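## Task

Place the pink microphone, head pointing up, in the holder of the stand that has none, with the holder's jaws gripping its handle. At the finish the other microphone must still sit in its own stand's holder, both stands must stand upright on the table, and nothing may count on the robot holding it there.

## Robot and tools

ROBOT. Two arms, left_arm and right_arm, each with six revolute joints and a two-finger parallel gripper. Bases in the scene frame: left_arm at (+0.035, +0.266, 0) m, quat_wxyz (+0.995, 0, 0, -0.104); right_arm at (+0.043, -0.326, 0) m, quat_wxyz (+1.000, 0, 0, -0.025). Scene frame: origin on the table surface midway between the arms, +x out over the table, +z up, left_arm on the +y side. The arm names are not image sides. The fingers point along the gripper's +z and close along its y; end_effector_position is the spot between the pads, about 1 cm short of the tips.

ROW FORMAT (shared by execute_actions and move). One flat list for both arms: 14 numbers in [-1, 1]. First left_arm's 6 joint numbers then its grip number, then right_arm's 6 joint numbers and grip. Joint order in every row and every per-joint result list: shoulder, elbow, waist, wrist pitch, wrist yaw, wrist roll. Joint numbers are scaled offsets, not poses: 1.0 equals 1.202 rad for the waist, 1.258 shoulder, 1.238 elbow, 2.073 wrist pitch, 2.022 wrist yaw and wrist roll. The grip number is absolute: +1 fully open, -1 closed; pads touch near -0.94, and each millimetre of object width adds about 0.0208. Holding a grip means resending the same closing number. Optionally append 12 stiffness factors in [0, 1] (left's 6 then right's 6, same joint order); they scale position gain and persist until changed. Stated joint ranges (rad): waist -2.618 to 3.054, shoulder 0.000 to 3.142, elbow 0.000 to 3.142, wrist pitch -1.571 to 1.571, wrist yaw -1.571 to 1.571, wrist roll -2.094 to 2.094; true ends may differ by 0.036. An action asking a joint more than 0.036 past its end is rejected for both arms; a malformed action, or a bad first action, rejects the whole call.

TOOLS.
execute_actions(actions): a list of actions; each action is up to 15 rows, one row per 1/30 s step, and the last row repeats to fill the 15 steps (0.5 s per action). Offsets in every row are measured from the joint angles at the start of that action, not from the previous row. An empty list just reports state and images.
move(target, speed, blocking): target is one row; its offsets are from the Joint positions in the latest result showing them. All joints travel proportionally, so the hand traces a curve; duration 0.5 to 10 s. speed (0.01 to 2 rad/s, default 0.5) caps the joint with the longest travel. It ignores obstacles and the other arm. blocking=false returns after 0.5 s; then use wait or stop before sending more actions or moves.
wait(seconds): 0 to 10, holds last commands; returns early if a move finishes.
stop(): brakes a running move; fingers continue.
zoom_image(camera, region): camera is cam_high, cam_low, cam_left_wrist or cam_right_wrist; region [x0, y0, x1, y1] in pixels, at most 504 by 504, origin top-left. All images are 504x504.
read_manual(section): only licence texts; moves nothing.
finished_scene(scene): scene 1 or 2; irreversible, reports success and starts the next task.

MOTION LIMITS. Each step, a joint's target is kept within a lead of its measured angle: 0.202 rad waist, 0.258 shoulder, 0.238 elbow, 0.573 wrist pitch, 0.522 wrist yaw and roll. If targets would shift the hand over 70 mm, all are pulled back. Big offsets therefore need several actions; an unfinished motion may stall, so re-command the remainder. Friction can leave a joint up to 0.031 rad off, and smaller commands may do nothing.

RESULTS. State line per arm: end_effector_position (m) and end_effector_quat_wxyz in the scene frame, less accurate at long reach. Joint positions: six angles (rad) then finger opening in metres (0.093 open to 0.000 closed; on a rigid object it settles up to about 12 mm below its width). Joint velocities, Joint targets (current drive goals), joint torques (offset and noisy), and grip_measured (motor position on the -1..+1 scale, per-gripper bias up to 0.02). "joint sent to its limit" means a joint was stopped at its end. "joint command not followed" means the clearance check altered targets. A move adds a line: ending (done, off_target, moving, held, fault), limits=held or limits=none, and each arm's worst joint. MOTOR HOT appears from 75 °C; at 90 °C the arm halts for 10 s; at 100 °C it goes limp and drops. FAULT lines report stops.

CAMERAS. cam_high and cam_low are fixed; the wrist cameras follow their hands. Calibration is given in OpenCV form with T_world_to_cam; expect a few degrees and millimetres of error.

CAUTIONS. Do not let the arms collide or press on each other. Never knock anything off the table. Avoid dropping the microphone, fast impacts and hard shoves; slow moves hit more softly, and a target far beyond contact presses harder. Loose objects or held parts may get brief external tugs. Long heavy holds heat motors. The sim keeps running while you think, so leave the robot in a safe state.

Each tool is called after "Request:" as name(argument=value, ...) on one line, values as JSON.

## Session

Request:
execute_actions(actions=[])

Scene clock: 0.00 s.
left_arm: end_effector_position=(+0.1894, +0.5319, +0.1491) grip_measured=+1.000 end_effector_quat_wxyz=(-0.157, +0.816, -0.548, -0.092) | right_arm: end_effector_position=(+0.4846, -0.7067, +0.3603) grip_measured=+1.000 end_effector_quat_wxyz=(+0.620, -0.461, +0.482, -0.414)
Joint names: [shoulder, elbow, waist, wrist pitch, wrist yaw, wrist roll]
Joint positions: left_arm=[ 1.419  1.188  1.147 -1.027 -0.194 -0.989  0.093] | right_arm=[ 2.181  1.91  -0.927  0.539 -1.138 -1.109  0.093]
Joint velocities: left_arm=[-0.007 -0.007  0.002 -0.022 -0.007  0.066  0.   ] | right_arm=[-0.007  0.012 -0.017 -0.066  0.022 -0.007  0.   ]
Joint torques (N m, as the arm reports them, + toward a larger angle): no reading
Motor temperatures (°C, as the motors report them): left_arm=[30 34 26 43 23 23] | right_arm=[33 31 25 35 23 23]
Joint targets: left_arm=[1.419 1.188 1.147 -1.027 -0.194 -0.989] | right_arm=[2.181 1.910 -0.927 0.539 -1.138 -1.109]
Joint stiffness scale: left_arm=[1. 1. 1. 1. 1. 1.] | right_arm=[1. 1. 1. 1. 1. 1.]
camera_calibration (this result's frames):
cam_left_wrist: T_world_to_cam=[[0.92887, 0.343288, 0.139117, -0.378183], [0.327991, -0.936806, 0.121719, 0.457679], [0.17211, -0.0674319, -0.982767, 0.234827], [0, 0, 0, 1]] pos_world=[0.160752, 0.574417, 0.227684]
cam_right_wrist: T_world_to_cam=[[-0.0462946, -0.235439, 0.970786, -0.495335], [-0.25883, -0.935811, -0.2393, -0.410782], [0.964813, -0.262347, -0.0176157, -0.562539], [0, 0, 0, 1]] pos_world=[0.413491, -0.648616, 0.372654]

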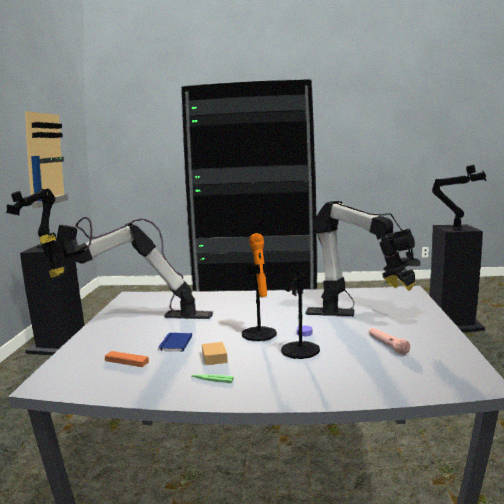

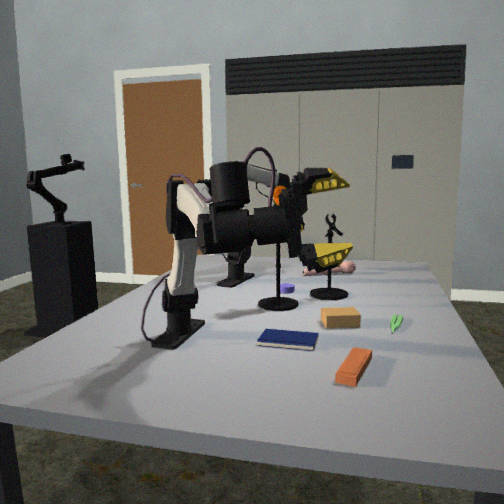

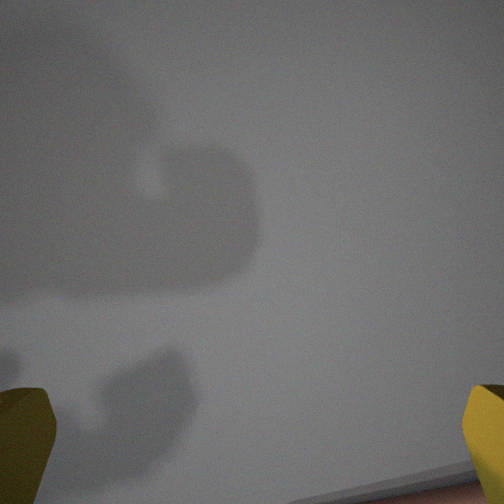

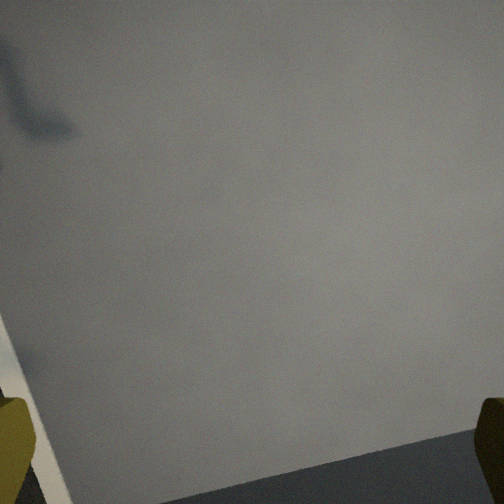

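Request:
zoom_image(camera="cam_high", region=[225, 225, 355, 365])

Request:
zoom_image(camera="cam_low", region=[250, 170, 390, 315])

Request:
zoom_image(camera="cam_high", region=[340, 300, 440, 370])

Request:
zoom_image(camera="cam_high", region=[275, 260, 325, 310])

Request:
zoom_image(camera="cam_low", region=[308, 200, 358, 250])

Region (225, 225, 355, 365) of cam_high's 504x504 image, scaled by 3.600, with more detail than that image has; it fills the left 468 columns of this view, and the rest is white.

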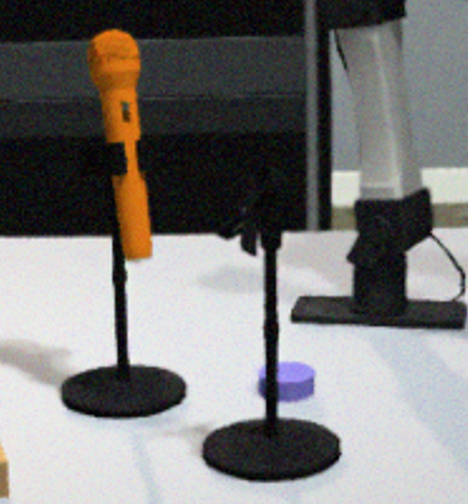

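Region (250, 170, 390, 315) of cam_low's 504x504 image, scaled by 3.476, with more detail than that image has; it fills the left 487 columns of this view, and the rest is white.

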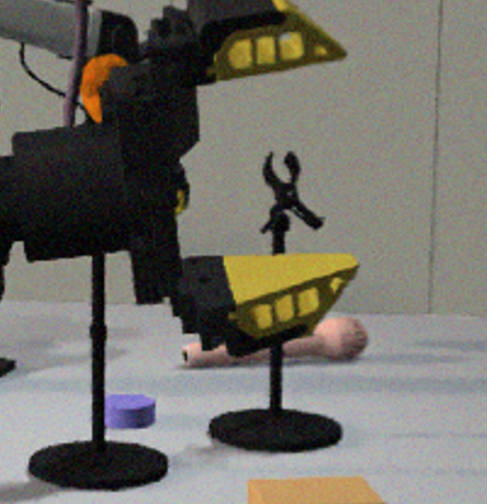

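Region (340, 300, 440, 370) of cam_high's 504x504 image, scaled by 5.040, with more detail than that image has; it fills the top 353 rows of this view, and the rest is white.

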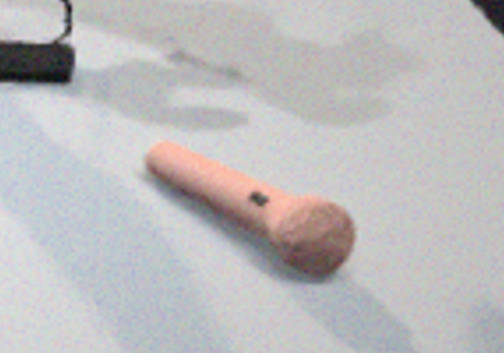

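Region (275, 260, 325, 310) of cam_high's 504x504 image, scaled by 10.080, with more detail than that image has.

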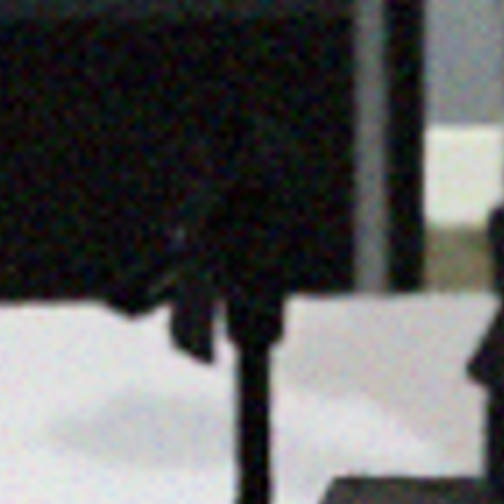

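Region (308, 200, 358, 250) of cam_low's 504x504 image, scaled by 10.080, with more detail than that image has.

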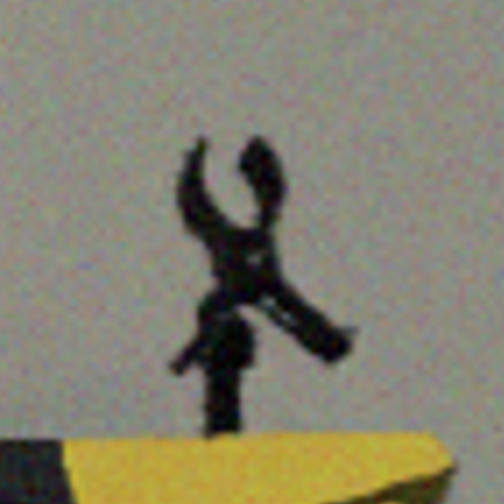

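Request:
move(target=[0.5925,0.6236,-0.400,-0.132,0.101,0.522,1,0.11,-0.34,0.95,0.35,-0.055,0.777,0.7], speed=1.1)

Scene clock: 100.20 s.
left_arm: end_effector_position=(+0.4244, +0.4593, +0.1004) grip_measured=+1.000 end_effector_quat_wxyz=(+0.038, -0.202, +0.979, +0.008) | right_arm: end_effector_position=(+0.5340, -0.0787, +0.2403) grip_measured=+0.701 end_effector_quat_wxyz=(+0.567, -0.431, +0.490, +0.502)
Joint names: [shoulder, elbow, waist, wrist pitch, wrist yaw, wrist roll]
Joint positions: left_arm=[ 2.148  1.937  0.671 -1.282  0.003  0.054  0.093] | right_arm=[ 2.296  1.516  0.222  1.256 -1.24   0.456  0.079]
Joint velocities: left_arm=[-0.017 -0.007  0.007  0.022  0.037  0.007  0.   ] | right_arm=[-0.007 -0.012 -0.007  0.007 -0.007  0.022  0.   ]
Joint torques (N m, as the arm reports them, + toward a larger angle): left_arm=[-12.89   7.82  -0.14   0.28   0.16   0.27] | right_arm=[-10.59   4.09  -0.68   1.54   0.4    0.1 ]
Motor temperatures (°C, as the motors report them): left_arm=[33 40 26 39 23 23] | right_arm=[64 39 25 37 23 23]
Joint targets: left_arm=[2.165 1.960 0.666 -1.301 0.010 0.066] | right_arm=[2.320 1.490 0.216 1.264 -1.249 0.462]
Joint stiffness scale: left_arm=[1. 1. 1. 1. 1. 1.] | right_arm=[1. 1. 1. 1. 1. 1.]
move: off_target (left_arm, right_arm); limits=none; left_arm: farthest joint: the elbow, 0.023 radians from its target (0.772 radians at the start); right_arm: farthest joint: the elbow, 0.027 radians from its target (0.421 radians at the start)
camera_calibration (this result's frames):
cam_left_wrist: T_world_to_cam=[[0.385541, -0.922552, -0.015998, 0.262777], [-0.854947, -0.363702, 0.369846, 0.532444], [-0.347021, -0.128914, -0.928955, 0.384862], [0, 0, 0, 1]] pos_world=[0.487455, 0.48569, 0.164801]
cam_right_wrist: T_world_to_cam=[[0.994842, -0.101155, -0.00756739, -0.538953], [-0.0377791, -0.300249, -0.953112, 0.264478], [0.0941398, 0.948482, -0.302522, 0.181163], [0, 0, 0, 1]] pos_world=[0.52911, -0.146939, 0.302804]

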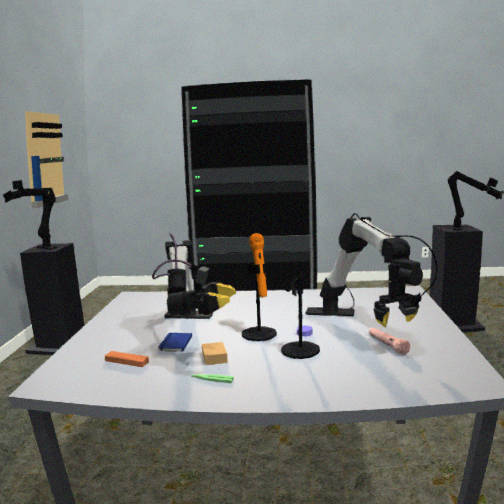

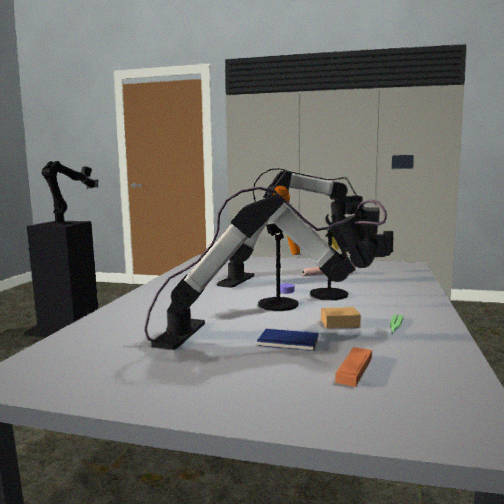

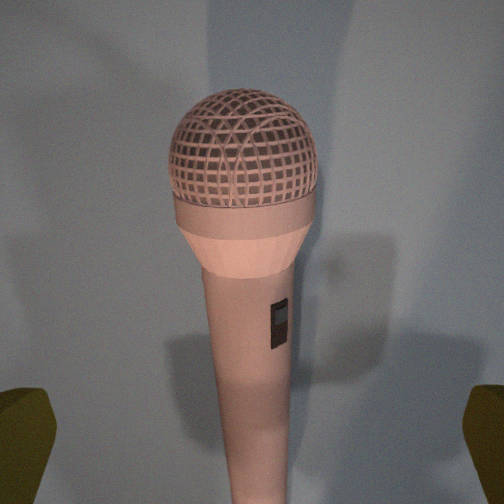

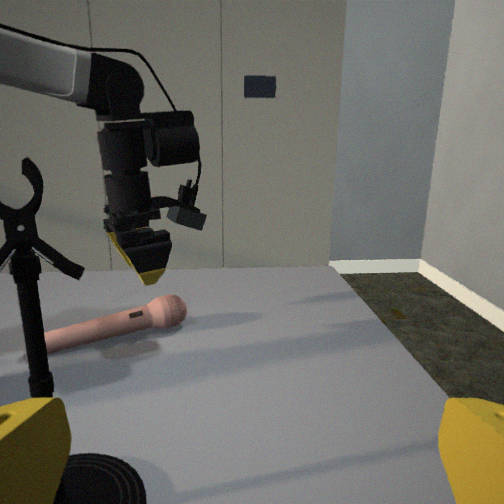

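Request:
move(target=[-0.0365,-0.3058,0,0.1648,0,-0.027,0.5,0.0517,-0.0893,0.197,0.0625,-0.0143,0,0.7], speed=0.45)

Scene clock: 111.40 s.
left_arm: end_effector_position=(+0.4094, +0.4518, +0.0230) grip_measured=+0.502 end_effector_quat_wxyz=(+0.039, -0.223, +0.974, +0.008) | right_arm: end_effector_position=(+0.4502, +0.0259, +0.2056) grip_measured=+0.702 end_effector_quat_wxyz=(+0.497, -0.492, +0.434, +0.568)
Joint names: [shoulder, elbow, waist, wrist pitch, wrist yaw, wrist roll]
Joint positions: left_arm=[ 2.12   1.582  0.671 -0.954  0.003  0.011  0.069] | right_arm=[ 2.336  1.432  0.46   1.377 -1.259  0.457  0.079]
Joint velocities: left_arm=[ 0.002  0.002  0.007 -0.007  0.007  0.037  0.   ] | right_arm=[ 0.012 -0.002  0.002 -0.037  0.022  0.022  0.   ]
Joint torques (N m, as the arm reports them, + toward a larger angle): left_arm=[-15.84   4.26   0.13   0.63   0.08   0.04] | right_arm=[-10.48   3.62  -0.08   1.53   0.36   0.05]
Motor temperatures (°C, as the motors report them): left_arm=[36 41 26 38 23 23] | right_arm=[63 38 25 37 23 23]
Joint targets: left_arm=[2.102 1.558 0.671 -0.940 0.003 -0.000] | right_arm=[2.361 1.405 0.459 1.385 -1.269 0.456]
Joint stiffness scale: left_arm=[1. 1. 1. 1. 1. 1.] | right_arm=[1. 1. 1. 1. 1. 1.]
move: off_target (left_arm, right_arm); limits=none; left_arm: farthest joint: the elbow, 0.024 radians from its target (0.378 radians at the start); right_arm: farthest joint: the elbow, 0.026 radians from its target (0.110 radians at the start)
camera_calibration (this result's frames):
cam_left_wrist: T_world_to_cam=[[0.424859, -0.905171, -0.0126897, 0.236398], [-0.839566, -0.399232, 0.368432, 0.555337], [-0.33856, -0.145878, -0.929568, 0.310954], [0, 0, 0, 1]] pos_world=[0.471083, 0.48105, 0.0874491]
cam_right_wrist: T_world_to_cam=[[0.98829, 0.15234, -0.00865737, -0.448716], [0.0392662, -0.308743, -0.950335, 0.224593], [-0.147447, 0.938867, -0.311109, 0.190122], [0, 0, 0, 1]] pos_world=[0.462676, -0.0408006, 0.268703]

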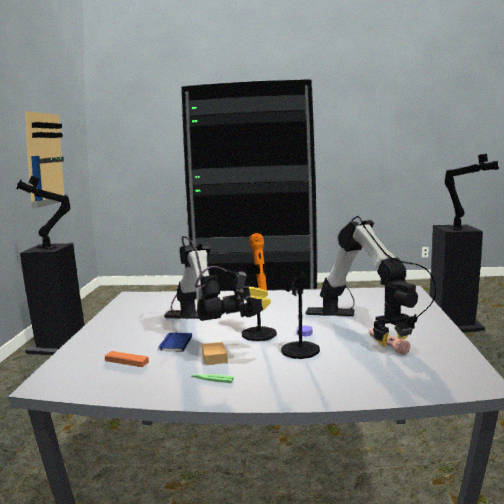

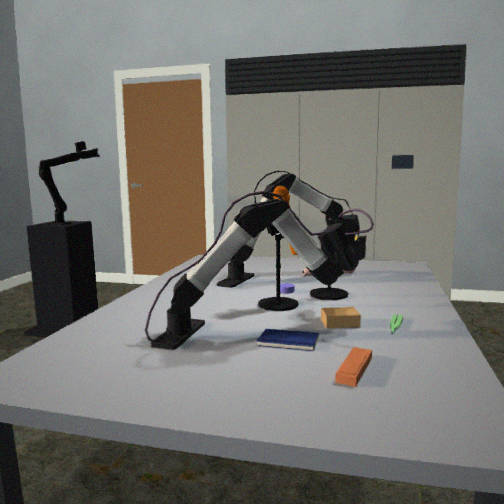

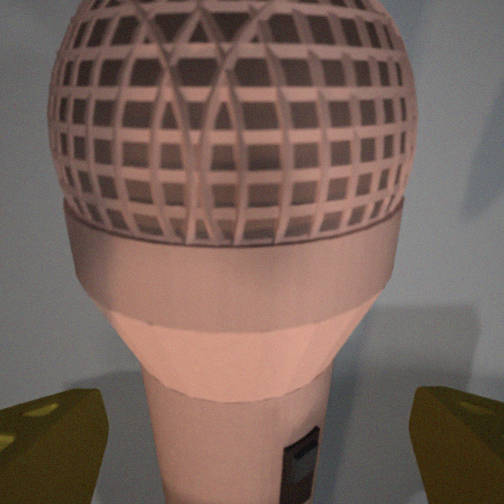

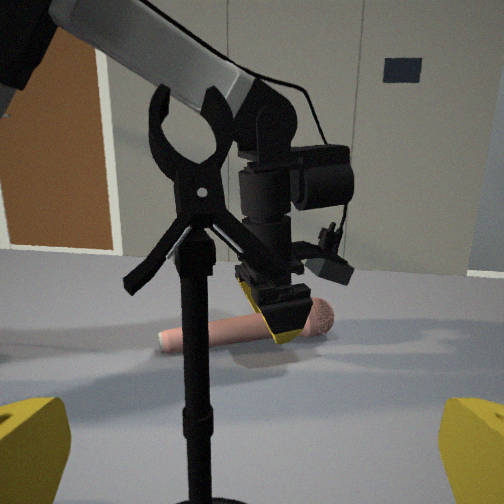

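Request:
execute_actions(actions=[[[0,0,0.006,0,0,0,0.42,0.02,-0.02,0,0.004,-0.004,0,0.7],[0,0,0.012,0,0,0,0.34,0.02,-0.02,0,0.004,-0.004,0,0.7],[0,0,0.017,0,0,0,0.26,0.02,-0.02,0,0.004,-0.004,0,0.7],[0,0,0.017,0,0,0,0.18,0.02,-0.02,0,0.004,-0.004,0,0.7],[0,0,0.017,0,0,0,0.10,0.02,-0.02,0,0.004,-0.004,0,0.7],[0,0,0.017,0,0,0,0.02,0.02,-0.02,0,0.004,-0.004,0,0.7],[0,0,0.017,0,0,0,-0.06,0.02,-0.02,0,0.004,-0.004,0,0.7],[0,0,0.017,0,0,0,-0.12,0.02,-0.02,0,0.004,-0.004,0,0.7],[0,0,0.017,0,0,0,-0.17,0.02,-0.02,0,0.004,-0.004,0,0.7],[0,0,0.017,0,0,0,-0.22,0.02,-0.02,0,0.004,-0.004,0,0.7],[0,0,0.017,0,0,0,-0.27,0.02,-0.02,0,0.004,-0.004,0,0.7],[0,0,0.017,0,0,0,-0.33,0.02,-0.02,0,0.004,-0.004,0,0.7],[0,0,0.017,0,0,0,-0.40,0.02,-0.02,0,0.004,-0.004,0,0.7],[0,0,0.017,0,0,0,-0.50,0.02,-0.02,0,0.004,-0.004,0,0.7],[0,0,0.017,0,0,0,-0.60,0.02,-0.02,0,0.004,-0.004,0,0.7]]])

Request:
zoom_image(camera="cam_right_wrist", region=[90, 60, 340, 310])

Scene clock: 117.80 s.
left_arm: end_effector_position=(+0.4077, +0.4555, +0.0230) grip_measured=-0.383 end_effector_quat_wxyz=(+0.039, -0.228, +0.973, +0.008) | right_arm: end_effector_position=(+0.4502, +0.0259, +0.2056) grip_measured=+0.702 end_effector_quat_wxyz=(+0.497, -0.492, +0.434, +0.568)
Joint names: [shoulder, elbow, waist, wrist pitch, wrist yaw, wrist roll]
Joint positions: left_arm=[ 2.12   1.582  0.681 -0.953  0.004  0.011  0.027] | right_arm=[ 2.336  1.432  0.46   1.377 -1.259  0.457  0.079]
Joint velocities: left_arm=[ 0.002  0.002 -0.007  0.051 -0.007 -0.007  0.   ] | right_arm=[-0.007 -0.012  0.007 -0.022 -0.007 -0.022 -0.   ]
Joint torques (N m, as the arm reports them, + toward a larger angle): left_arm=[-14.03   5.99   0.84   0.5    0.07   0.16] | right_arm=[-10.45   3.88   0.08   1.51   0.41   0.06]
Motor temperatures (°C, as the motors report them): left_arm=[38 40 26 37 23 23] | right_arm=[63 37 25 37 23 23]
Joint targets: left_arm=[2.120 1.582 0.691 -0.954 0.003 0.011] | right_arm=[2.361 1.407 0.460 1.386 -1.267 0.457]
Joint stiffness scale: left_arm=[1. 1. 1. 1. 1. 1.] | right_arm=[1. 1. 1. 1. 1. 1.]
camera_calibration (this result's frames):
cam_left_wrist: T_world_to_cam=[[0.433795, -0.900927, -0.0123185, 0.234899], [-0.835767, -0.407453, 0.368071, 0.55754], [-0.336624, -0.149372, -0.929716, 0.311712], [0, 0, 0, 1]] pos_world=[0.469005, 0.485359, 0.0874832]
cam_right_wrist: T_world_to_cam=[[0.988293, 0.152341, -0.00828838, -0.448772], [0.0395988, -0.308599, -0.950368, 0.224485], [-0.147338, 0.938914, -0.311018, 0.190072], [0, 0, 0, 1]] pos_world=[0.462634, -0.0408189, 0.26874]

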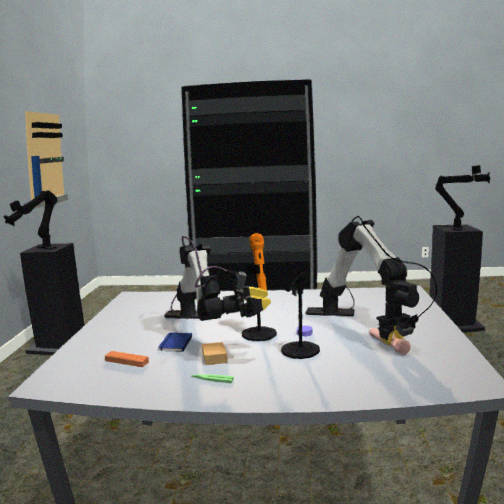

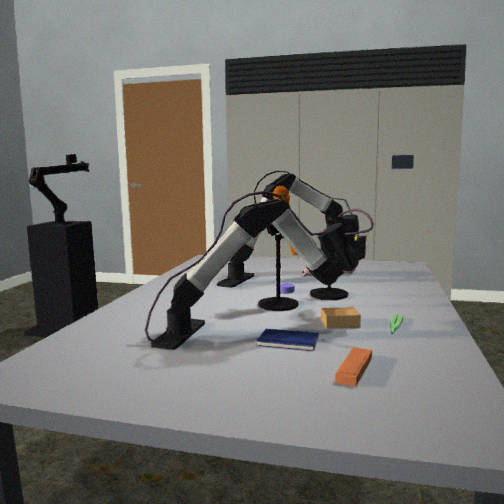

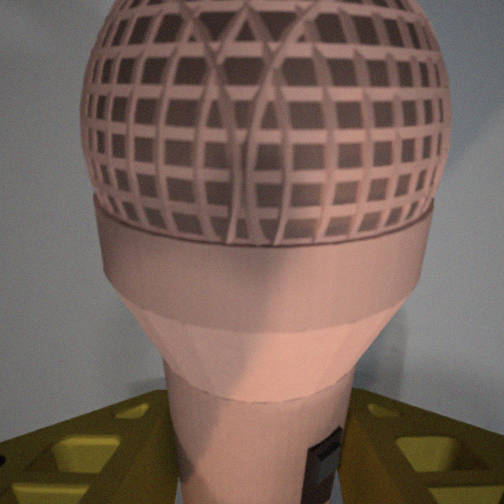

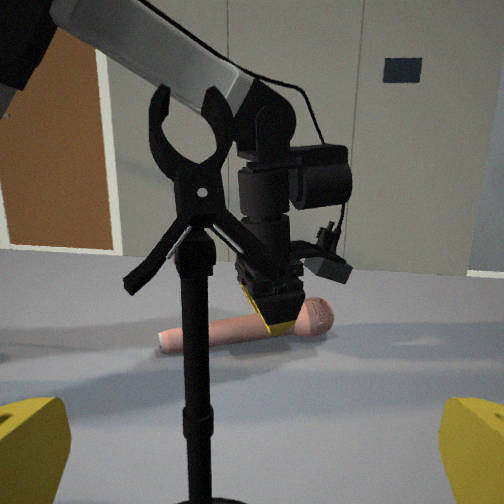

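Region (90, 60, 340, 310) of cam_right_wrist's 504x504 image, scaled by 2.016, with more detail than that image has.

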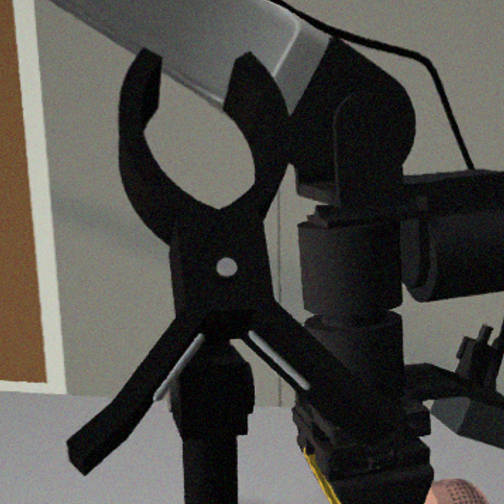

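Request:
move(target=[-0.4058,0.3617,-0.400,-0.102,0,0.3265,-0.6,0.1266,0.154,0.0875,0.081,0.0275,0.0914,0.8], speed=0.55)

Scene clock: 127.87 s.
left_arm: end_effector_position=(+0.4411, +0.2635, +0.3561) grip_measured=-0.384 end_effector_quat_wxyz=(+0.364, +0.301, +0.873, +0.120) | right_arm: end_effector_position=(+0.4338, +0.0726, +0.2136) grip_measured=+0.798 end_effector_quat_wxyz=(+0.488, -0.489, +0.390, +0.609)
Joint names: [shoulder, elbow, waist, wrist pitch, wrist yaw, wrist roll]
Joint positions: left_arm=[ 1.614  2.01   0.206 -1.179  0.007  0.658  0.027] | right_arm=[ 2.467  1.602  0.559  1.536 -1.211  0.636  0.084]
Joint velocities: left_arm=[-0.022 -0.007  0.007  0.037  0.037 -0.022 -0.001] | right_arm=[-0.002 -0.007  0.017 -0.007  0.037 -0.066  0.   ]
Joint torques (N m, as the arm reports them, + toward a larger angle): left_arm=[-8.63  7.41 -0.25  2.14  0.06  0.25] | right_arm=[-10.97   7.15   0.63   1.3    0.7    0.1 ]
Motor temperatures (°C, as the motors report them): left_arm=[40 40 26 37 23 23] | right_arm=[63 37 25 37 24 23]
Joint targets: left_arm=[1.610 2.030 0.200 -1.165 0.003 0.672] | right_arm=[2.496 1.622 0.565 1.545 -1.203 0.642]
Joint stiffness scale: left_arm=[1. 1. 1. 1. 1. 1.] | right_arm=[1. 1. 1. 1. 1. 1.]
move: off_target (right_arm); limits=none; left_arm: farthest joint: the elbow, 0.020 radians from its target (0.448 radians at the start); right_arm: farthest joint: the shoulder, 0.028 radians from its target (0.159 radians at the start)
camera_calibration (this result's frames):
cam_left_wrist: T_world_to_cam=[[-0.434392, -0.78226, -0.446511, 0.557824], [-0.806921, 0.558242, -0.192985, 0.317246], [0.400226, 0.276468, -0.873719, 0.146841], [0, 0, 0, 1]] pos_world=[0.439537, 0.218666, 0.438597]
cam_right_wrist: T_world_to_cam=[[0.970337, 0.241755, -0.00040684, -0.440012], [0.0561613, -0.227052, -0.972262, 0.23876], [-0.235141, 0.943399, -0.233895, 0.167592], [0, 0, 0, 1]] pos_world=[0.452959, 0.00247939, 0.271157]

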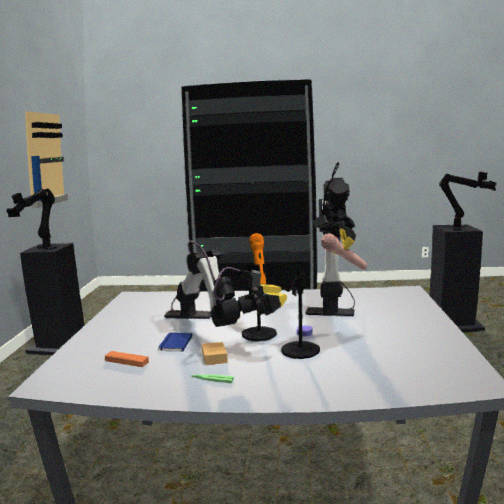

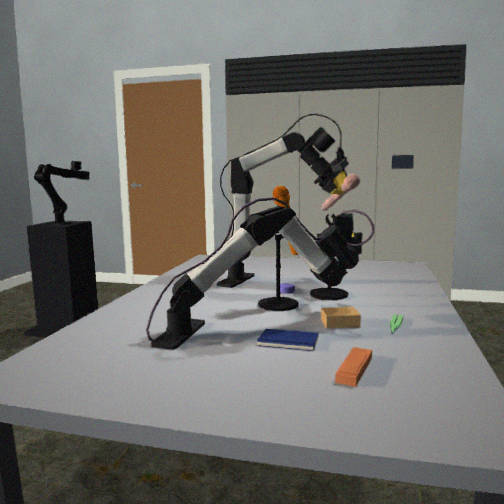

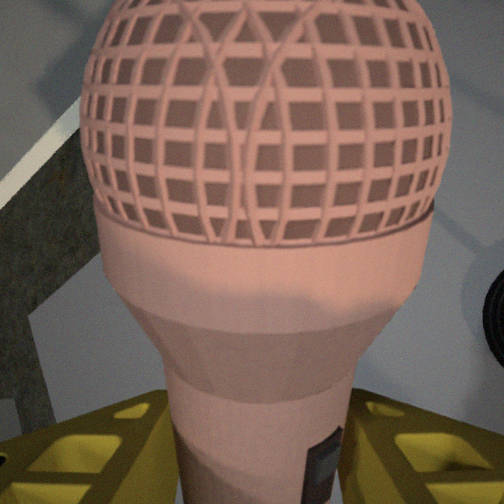

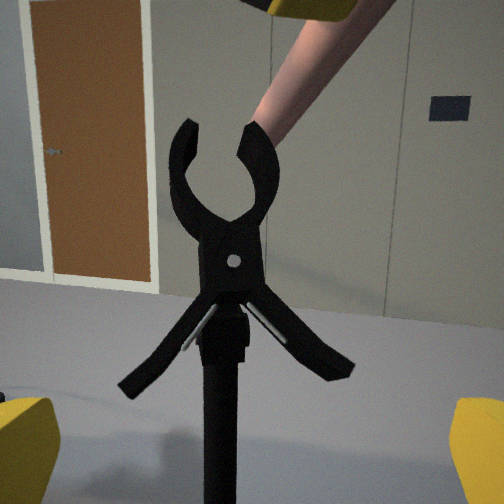

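Request:
move(target=[0,0.016,-0.295,0.007,0,0,-0.6,0.0681,0.0765,0.0517,0.0078,0.0175,0.0137,0.8], speed=0.4)

Scene clock: 139.70 s.
left_arm: end_effector_position=(+0.4142, +0.1250, +0.3545) grip_measured=-0.384 end_effector_quat_wxyz=(+0.376, +0.449, +0.809, +0.053) | right_arm: end_effector_position=(+0.4226, +0.0993, +0.2106) grip_measured=+0.798 end_effector_quat_wxyz=(+0.480, -0.488, +0.375, +0.625)
Joint names: [shoulder, elbow, waist, wrist pitch, wrist yaw, wrist roll]
Joint positions: left_arm=[ 1.614  2.01  -0.143 -1.188  0.01   0.658  0.027] | right_arm=[ 2.524  1.676  0.615  1.543 -1.184  0.658  0.084]
Joint velocities: left_arm=[-0.032 -0.012 -0.007 -0.066 -0.081 -0.022  0.   ] | right_arm=[-0.022  0.002  0.007  0.007 -0.095 -0.022 -0.   ]
Joint torques (N m, as the arm reports them, + toward a larger angle): left_arm=[-8.27  7.35 -0.27  2.23  0.07  0.12] | right_arm=[-11.25   7.2    0.72   1.25   0.69   0.11]
Motor temperatures (°C, as the motors report them): left_arm=[40 41 26 40 23 23] | right_arm=[63 38 25 36 24 23]
Joint targets: left_arm=[1.614 2.030 -0.149 -1.164 0.007 0.657] | right_arm=[2.552 1.696 0.621 1.552 -1.176 0.664]
Joint stiffness scale: left_arm=[1. 1. 1. 1. 1. 1.] | right_arm=[1. 1. 1. 1. 1. 1.]
move: off_target (left_arm, right_arm); limits=none; left_arm: farthest joint: the wrist pitch, 0.024 radians from its target (0.014 radians at the start); right_arm: farthest joint: the shoulder, 0.029 radians from its target (0.086 radians at the start)
camera_calibration (this result's frames):
cam_left_wrist: T_world_to_cam=[[-0.681166, -0.58466, -0.440665, 0.512531], [-0.567634, 0.801883, -0.186482, 0.240646], [0.46239, 0.123111, -0.878088, 0.189441], [0, 0, 0, 1]] pos_world=[0.398123, 0.0833642, 0.437076]
cam_right_wrist: T_world_to_cam=[[0.959831, 0.280558, -0.00337582, -0.434348], [0.05605, -0.203516, -0.977466, 0.241265], [-0.274923, 0.938013, -0.211067, 0.151575], [0, 0, 0, 1]] pos_world=[0.445049, 0.0287816, 0.266354]

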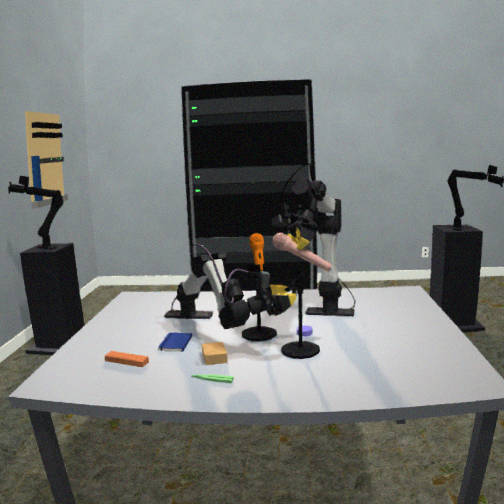

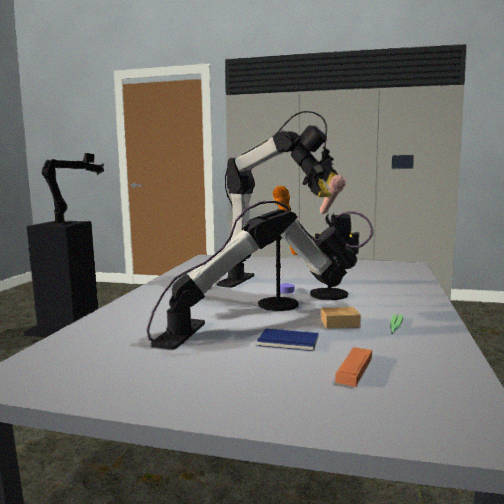

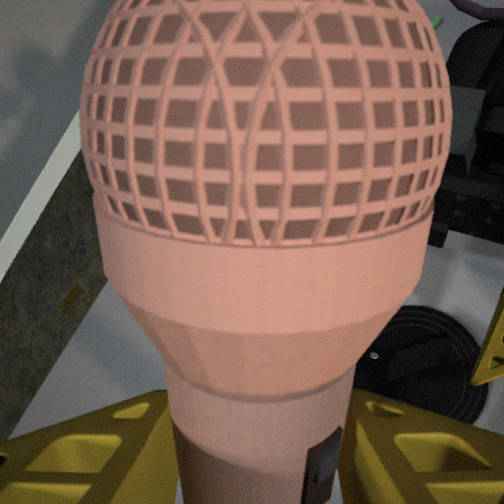

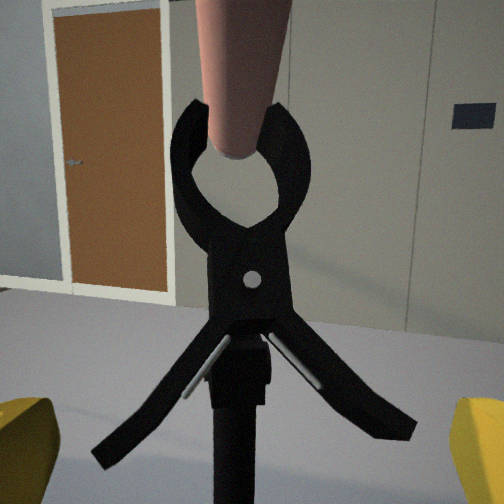

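Request:
execute_actions(actions=[[[0,0.016,0,0.011,0,0,-0.6,0.022,0.016,0.004,0.004,0,0,0.72],[0,0.016,0,0.011,0,0,-0.6,0.022,0.016,0.003,0.004,0,0,0.64],[0,0.016,0,0.011,0,0,-0.6,0.022,0.016,0.002,0.004,0,0,0.56],[0,0.016,0,0.011,0,0,-0.6,0.022,0.016,0.001,0.004,0,0,0.48],[0,0.016,0,0.011,0,0,-0.6,0.022,0.016,0,0.004,0,0,0.42],[0,0.016,0,0.011,0,0,-0.6,0.022,0.016,-0.001,0.004,0,0,0.38],[0,0.016,0,0.011,0,0,-0.6,0.022,0.016,-0.002,0.004,0,0,0.35],[0,0.016,0,0.011,0,0,-0.6,0.022,0.016,-0.003,0.004,0,0,0.32],[0,0.016,0,0.011,0,0,-0.6,0.022,0.016,-0.004,0.004,0,0,0.30],[0,0.016,0,0.011,0,0,-0.6,0.022,0.016,-0.004,0.004,0,0,0.28],[0,0.016,0,0.011,0,0,-0.6,0.022,0.016,-0.004,0.004,0,0,0.26],[0,0.016,0,0.011,0,0,-0.6,0.022,0.016,-0.004,0.004,0,0,0.24],[0,0.016,0,0.011,0,0,-0.6,0.023,0.016,-0.004,0.004,0,0,0.22],[0,0.016,0,0.011,0,0,-0.6,0.023,0.016,-0.005,0.004,0,0,0.20],[0,0.016,0,0.011,0,0,-0.6,0.024,0.016,-0.005,0.004,0,0,0.18]],[[0,0.016,0,0.011,0,0,-0.6,0.0245,0.012,-0.0055,0.004,0,0,0.155],[0,0.016,0,0.011,0,0,-0.6,0.0252,0.012,-0.006,0.004,0,0,0.13],[0,0.016,0,0.011,0,0,-0.6,0.0259,0.012,-0.0065,0.004,0,0,0.105],[0,0.016,0,0.011,0,0,-0.6,0.0266,0.012,-0.007,0.004,0,0,0.08],[0,0.016,0,0.011,0,0,-0.6,0.0273,0.012,-0.0075,0.004,0,0,0.055],[0,0.016,0,0.011,0,0,-0.6,0.028,0.012,-0.008,0.004,0,0,0.03],[0,0.016,0,0.011,0,0,-0.6,0.0286,0.012,-0.0085,0.004,0,0,0.005],[0,0.016,0,0.011,0,0,-0.6,0.0292,0.012,-0.009,0.004,0,0,-0.02],[0,0.016,0,0.011,0,0,-0.6,0.0298,0.012,-0.0095,0.004,0,0,-0.045],[0,0.016,0,0.011,0,0,-0.6,0.0304,0.012,-0.010,0.004,0,0,-0.07],[0,0.016,0,0.011,0,0,-0.6,0.031,0.012,-0.0104,0.004,0,0,-0.095],[0,0.016,0,0.011,0,0,-0.6,0.0315,0.012,-0.0107,0.004,0,0,-0.12],[0,0.016,0,0.011,0,0,-0.6,0.0315,0.012,-0.0107,0.004,0,0,-0.145],[0,0.016,0,0.011,0,0,-0.6,0.0315,0.012,-0.0107,0.004,0,0,-0.17],[0,0.016,0,0.011,0,0,-0.6,0.0315,0.012,-0.0107,0.004,0,0,-0.18]]])

Scene clock: 158.33 s.
left_arm: end_effector_position=(+0.4142, +0.1250, +0.3545) grip_measured=-0.384 end_effector_quat_wxyz=(+0.376, +0.449, +0.809, +0.053) | right_arm: end_effector_position=(+0.4275, +0.0965, +0.2041) grip_measured=-0.169 end_effector_quat_wxyz=(+0.485, -0.485, +0.378, +0.622)
Joint names: [shoulder, elbow, waist, wrist pitch, wrist yaw, wrist roll]
Joint positions: left_arm=[ 1.614  2.01  -0.143 -1.188  0.01   0.658  0.027] | right_arm=[ 2.538  1.676  0.607  1.549 -1.179  0.648  0.037]
Joint velocities: left_arm=[-0.007 -0.012 -0.012  0.007 -0.066 -0.022 -0.   ] | right_arm=[-0.002 -0.002  0.012 -0.022  0.007 -0.022 -0.012]
Joint torques (N m, as the arm reports them, + toward a larger angle): left_arm=[-8.26  7.32  0.14  2.21  0.1   0.13] | right_arm=[-11.32   6.67  -0.48   1.21   0.54   0.22]
Motor temperatures (°C, as the motors report them): left_arm=[38 42 26 42 23 23] | right_arm=[65 39 25 36 24 23]
Joint targets: left_arm=[1.614 2.030 -0.143 -1.165 0.010 0.658] | right_arm=[2.566 1.691 0.600 1.551 -1.182 0.658]
Joint stiffness scale: left_arm=[1. 1. 1. 1. 1. 1.] | right_arm=[1. 1. 1. 1. 1. 1.]
camera_calibration (this result's frames):
cam_left_wrist: T_world_to_cam=[[-0.681166, -0.58466, -0.440665, 0.512531], [-0.567634, 0.801883, -0.186482, 0.240646], [0.46239, 0.123111, -0.878088, 0.189441], [0, 0, 0, 1]] pos_world=[0.398123, 0.0833642, 0.437076]
cam_right_wrist: T_world_to_cam=[[0.963909, 0.266221, -0.00239771, -0.43891], [0.0537217, -0.203316, -0.977638, 0.235144], [-0.260755, 0.942226, -0.21028, 0.147517], [0, 0, 0, 1]] pos_world=[0.448903, 0.0256615, 0.259853]

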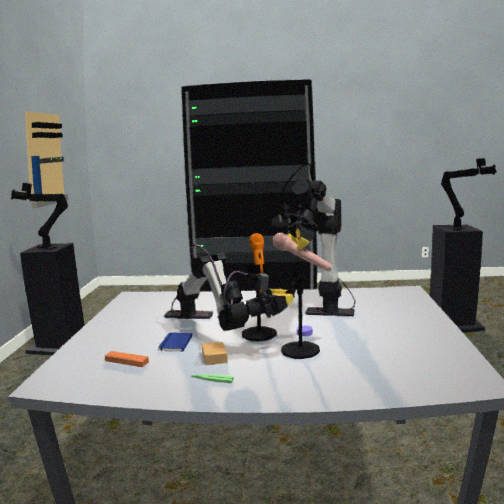

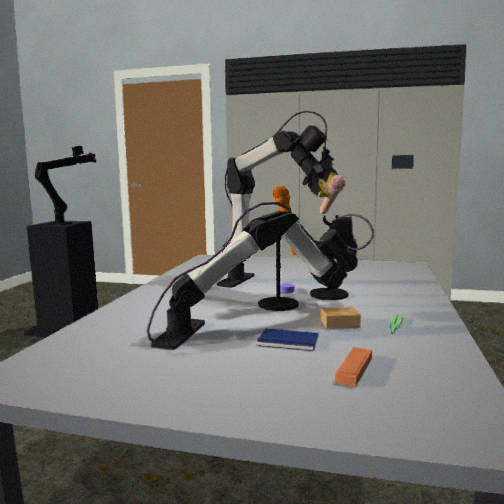

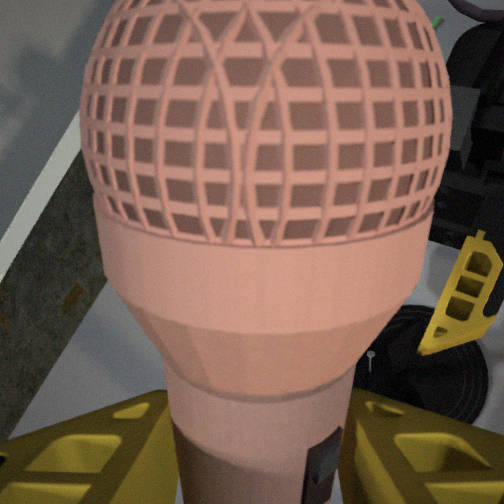

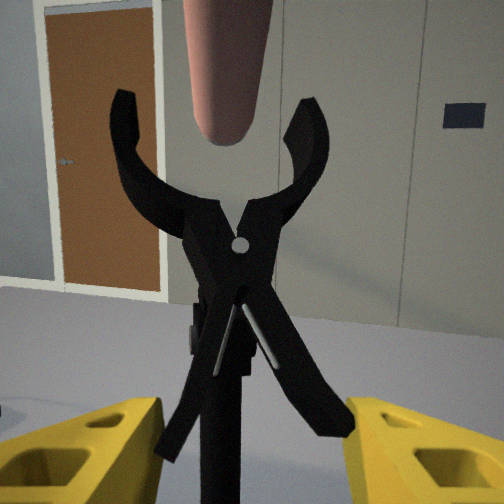

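Request:
execute_actions(actions=[[[0,0.004,-0.002,0.016,0,-0.004,-0.6,0.022,0.012,-0.004,0.001,0,0.003,-0.18],[0,-0.006,-0.005,0.020,0,-0.008,-0.6,0.022,0.012,-0.004,0.001,0,0.003,-0.18],[0,-0.015,-0.007,0.024,0,-0.012,-0.6,0.022,0.012,-0.004,0.001,0,0.003,-0.18],[0,-0.024,-0.009,0.027,0,-0.016,-0.6,0.022,0.012,-0.004,0.001,0,0.003,-0.18],[0,-0.034,-0.011,0.031,0,-0.020,-0.6,0.022,0.012,-0.004,0.001,0,0.003,-0.18],[0,-0.043,-0.013,0.034,0,-0.024,-0.6,0.022,0.012,-0.004,0.001,0,0.003,-0.18],[0,-0.052,-0.015,0.038,0,-0.028,-0.6,0.022,0.012,-0.004,0.001,0,0.003,-0.18],[0,-0.061,-0.017,0.041,0,-0.032,-0.6,0.022,0.012,-0.004,0.001,0,0.003,-0.18],[0,-0.070,-0.019,0.045,0,-0.036,-0.6,0.022,0.012,-0.004,0.001,0,0.003,-0.18],[0,-0.080,-0.021,0.048,0,-0.040,-0.6,0.022,0.012,-0.004,0.001,0,0.003,-0.18],[0,-0.089,-0.023,0.052,0,-0.044,-0.6,0.022,0.012,-0.004,0.001,0,0.003,-0.18],[0,-0.098,-0.025,0.055,0,-0.048,-0.6,0.022,0.012,-0.004,0.001,0,0.003,-0.18],[0,-0.107,-0.027,0.058,0,-0.051,-0.6,0.022,0.012,-0.004,0.001,0,0.003,-0.18],[0,-0.116,-0.029,0.061,0,-0.054,-0.6,0.022,0.012,-0.004,0.001,0,0.003,-0.18],[0,-0.124,-0.031,0.062,0,-0.054,-0.6,0.022,0.012,-0.004,0.001,0,0.003,-0.18]]])

Request:
wait(seconds=0.4)

Scene clock: 187.93 s.
left_arm: end_effector_position=(+0.4171, +0.1148, +0.3199) grip_measured=-0.384 end_effector_quat_wxyz=(+0.352, +0.431, +0.831, +0.032) | right_arm: end_effector_position=(+0.4277, +0.0966, +0.2042) grip_measured=-0.175 end_effector_quat_wxyz=(+0.486, -0.485, +0.378, +0.621)
Joint names: [shoulder, elbow, waist, wrist pitch, wrist yaw, wrist roll]
Joint positions: left_arm=[ 1.614  1.89  -0.164 -1.125  0.01   0.58   0.027] | right_arm=[ 2.538  1.676  0.607  1.549 -1.177  0.646  0.037]
Joint velocities: left_arm=[-0.002 -0.286 -0.056  0.139 -0.037 -0.256  0.   ] | right_arm=[-0.002  0.012  0.022 -0.037 -0.066 -0.007 -0.001]
Joint torques (N m, as the arm reports them, + toward a larger angle): left_arm=[-8.68  5.1  -0.65  2.33  0.1   0.04] | right_arm=[-11.33   6.78  -0.36   1.21   0.6    0.16]
Motor temperatures (°C, as the motors report them): left_arm=[37 42 26 44 23 23] | right_arm=[67 40 25 35 24 23]
Joint targets: left_arm=[1.614 1.857 -0.180 -1.060 0.010 0.548] | right_arm=[2.565 1.691 0.602 1.551 -1.178 0.654]
Joint stiffness scale: left_arm=[1. 1. 1. 1. 1. 1.] | right_arm=[1. 1. 1. 1. 1. 1.]
camera_calibration (this result's frames):
cam_left_wrist: T_world_to_cam=[[-0.689052, -0.620998, -0.373588, 0.479297], [-0.608571, 0.775728, -0.166998, 0.25792], [0.393508, 0.112285, -0.912438, 0.199962], [0, 0, 0, 1]] pos_world=[0.408536, 0.0751147, 0.404585]
cam_right_wrist: T_world_to_cam=[[0.964319, 0.264744, -0.0000134854, -0.439582], [0.055493, -0.20218, -0.977775, 0.234409], [-0.258863, 0.942886, -0.209658, 0.146572], [0, 0, 0, 1]] pos_world=[0.448831, 0.0255694, 0.259923]

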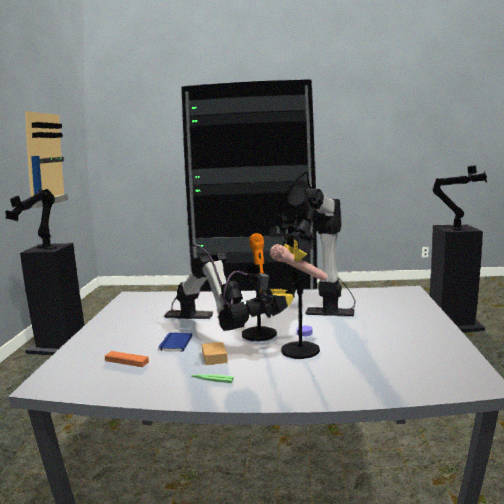

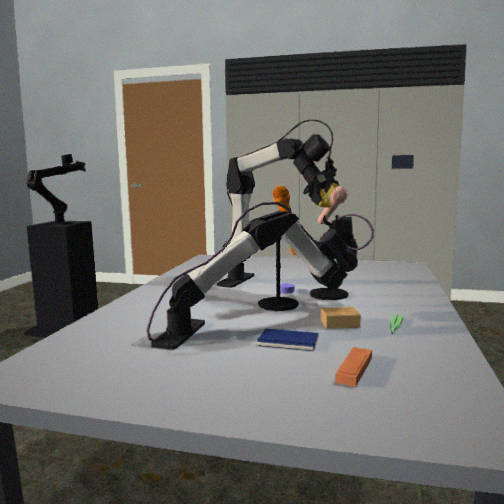

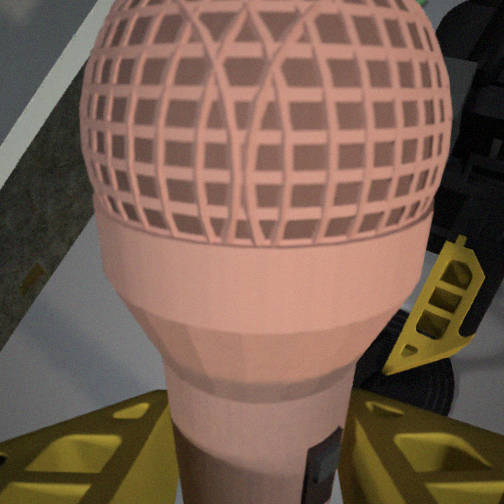

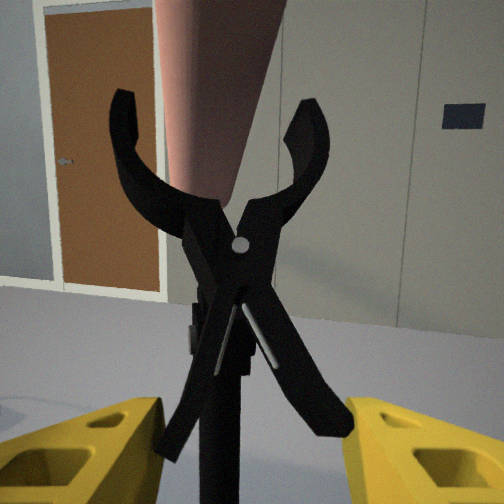

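Scene clock: 188.33 s.
left_arm: end_effector_position=(+0.4189, +0.1119, +0.3161) grip_measured=-0.384 end_effector_quat_wxyz=(+0.353, +0.424, +0.834, +0.027) | right_arm: end_effector_position=(+0.4277, +0.0966, +0.2042) grip_measured=-0.175 end_effector_quat_wxyz=(+0.486, -0.485, +0.378, +0.621)
Joint names: [shoulder, elbow, waist, wrist pitch, wrist yaw, wrist roll]
Joint positions: left_arm=[ 1.614  1.871 -0.169 -1.104  0.01   0.56   0.027] | right_arm=[ 2.538  1.676  0.607  1.549 -1.177  0.646  0.037]
Joint velocities: left_arm=[ 0.007 -0.012 -0.002  0.022  0.066  0.022 -0.001] | right_arm=[-0.017 -0.002  0.027 -0.037 -0.095 -0.037 -0.   ]
Joint torques (N m, as the arm reports them, + toward a larger angle): left_arm=[-8.81  5.28 -0.63  2.35  0.1   0.03] | right_arm=[-11.42   6.75  -0.36   1.22   0.6    0.15]
Motor temperatures (°C, as the motors report them): left_arm=[37 42 26 44 23 23] | right_arm=[67 40 25 35 24 23]
Joint targets: left_arm=[1.614 1.856 -0.180 -1.060 0.010 0.549] | right_arm=[2.565 1.691 0.602 1.551 -1.178 0.654]
Joint stiffness scale: left_arm=[1. 1. 1. 1. 1. 1.] | right_arm=[1. 1. 1. 1. 1. 1.]
wait: 0.40 s; no rest
camera_calibration (this result's frames):
cam_left_wrist: T_world_to_cam=[[-0.683456, -0.633427, -0.362847, 0.472954], [-0.617418, 0.766781, -0.175616, 0.268063], [0.389465, 0.104003, -0.915151, 0.199553], [0, 0, 0, 1]] pos_world=[0.411032, 0.0732817, 0.401307]
cam_right_wrist: T_world_to_cam=[[0.964319, 0.264744, -0.0000134854, -0.439582], [0.055493, -0.20218, -0.977775, 0.234409], [-0.258863, 0.942886, -0.209658, 0.146572], [0, 0, 0, 1]] pos_world=[0.448831, 0.0255694, 0.259923]

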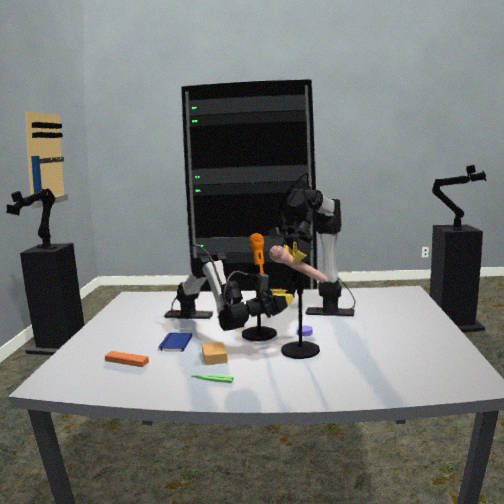

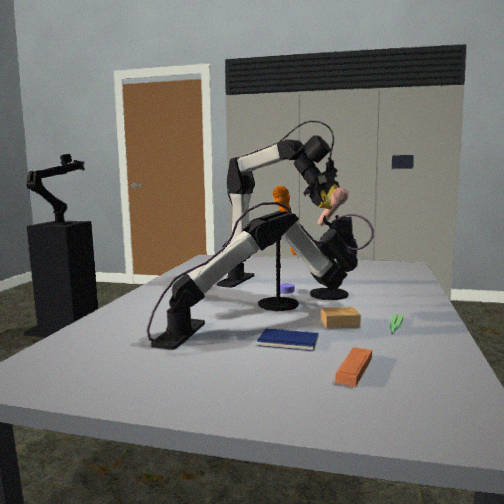

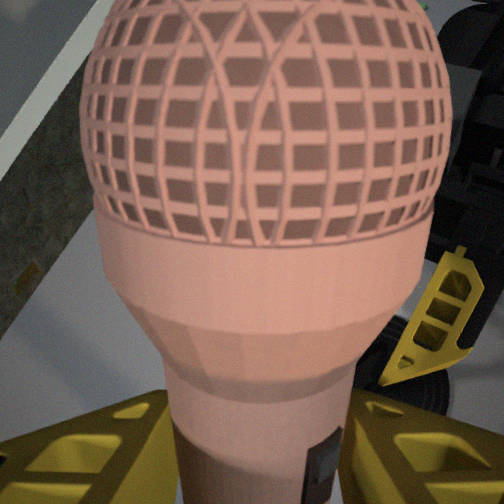

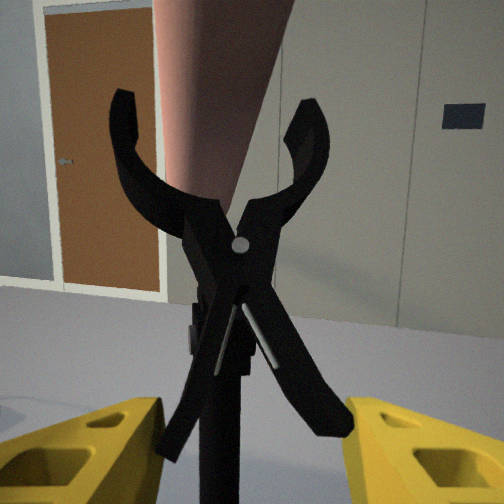

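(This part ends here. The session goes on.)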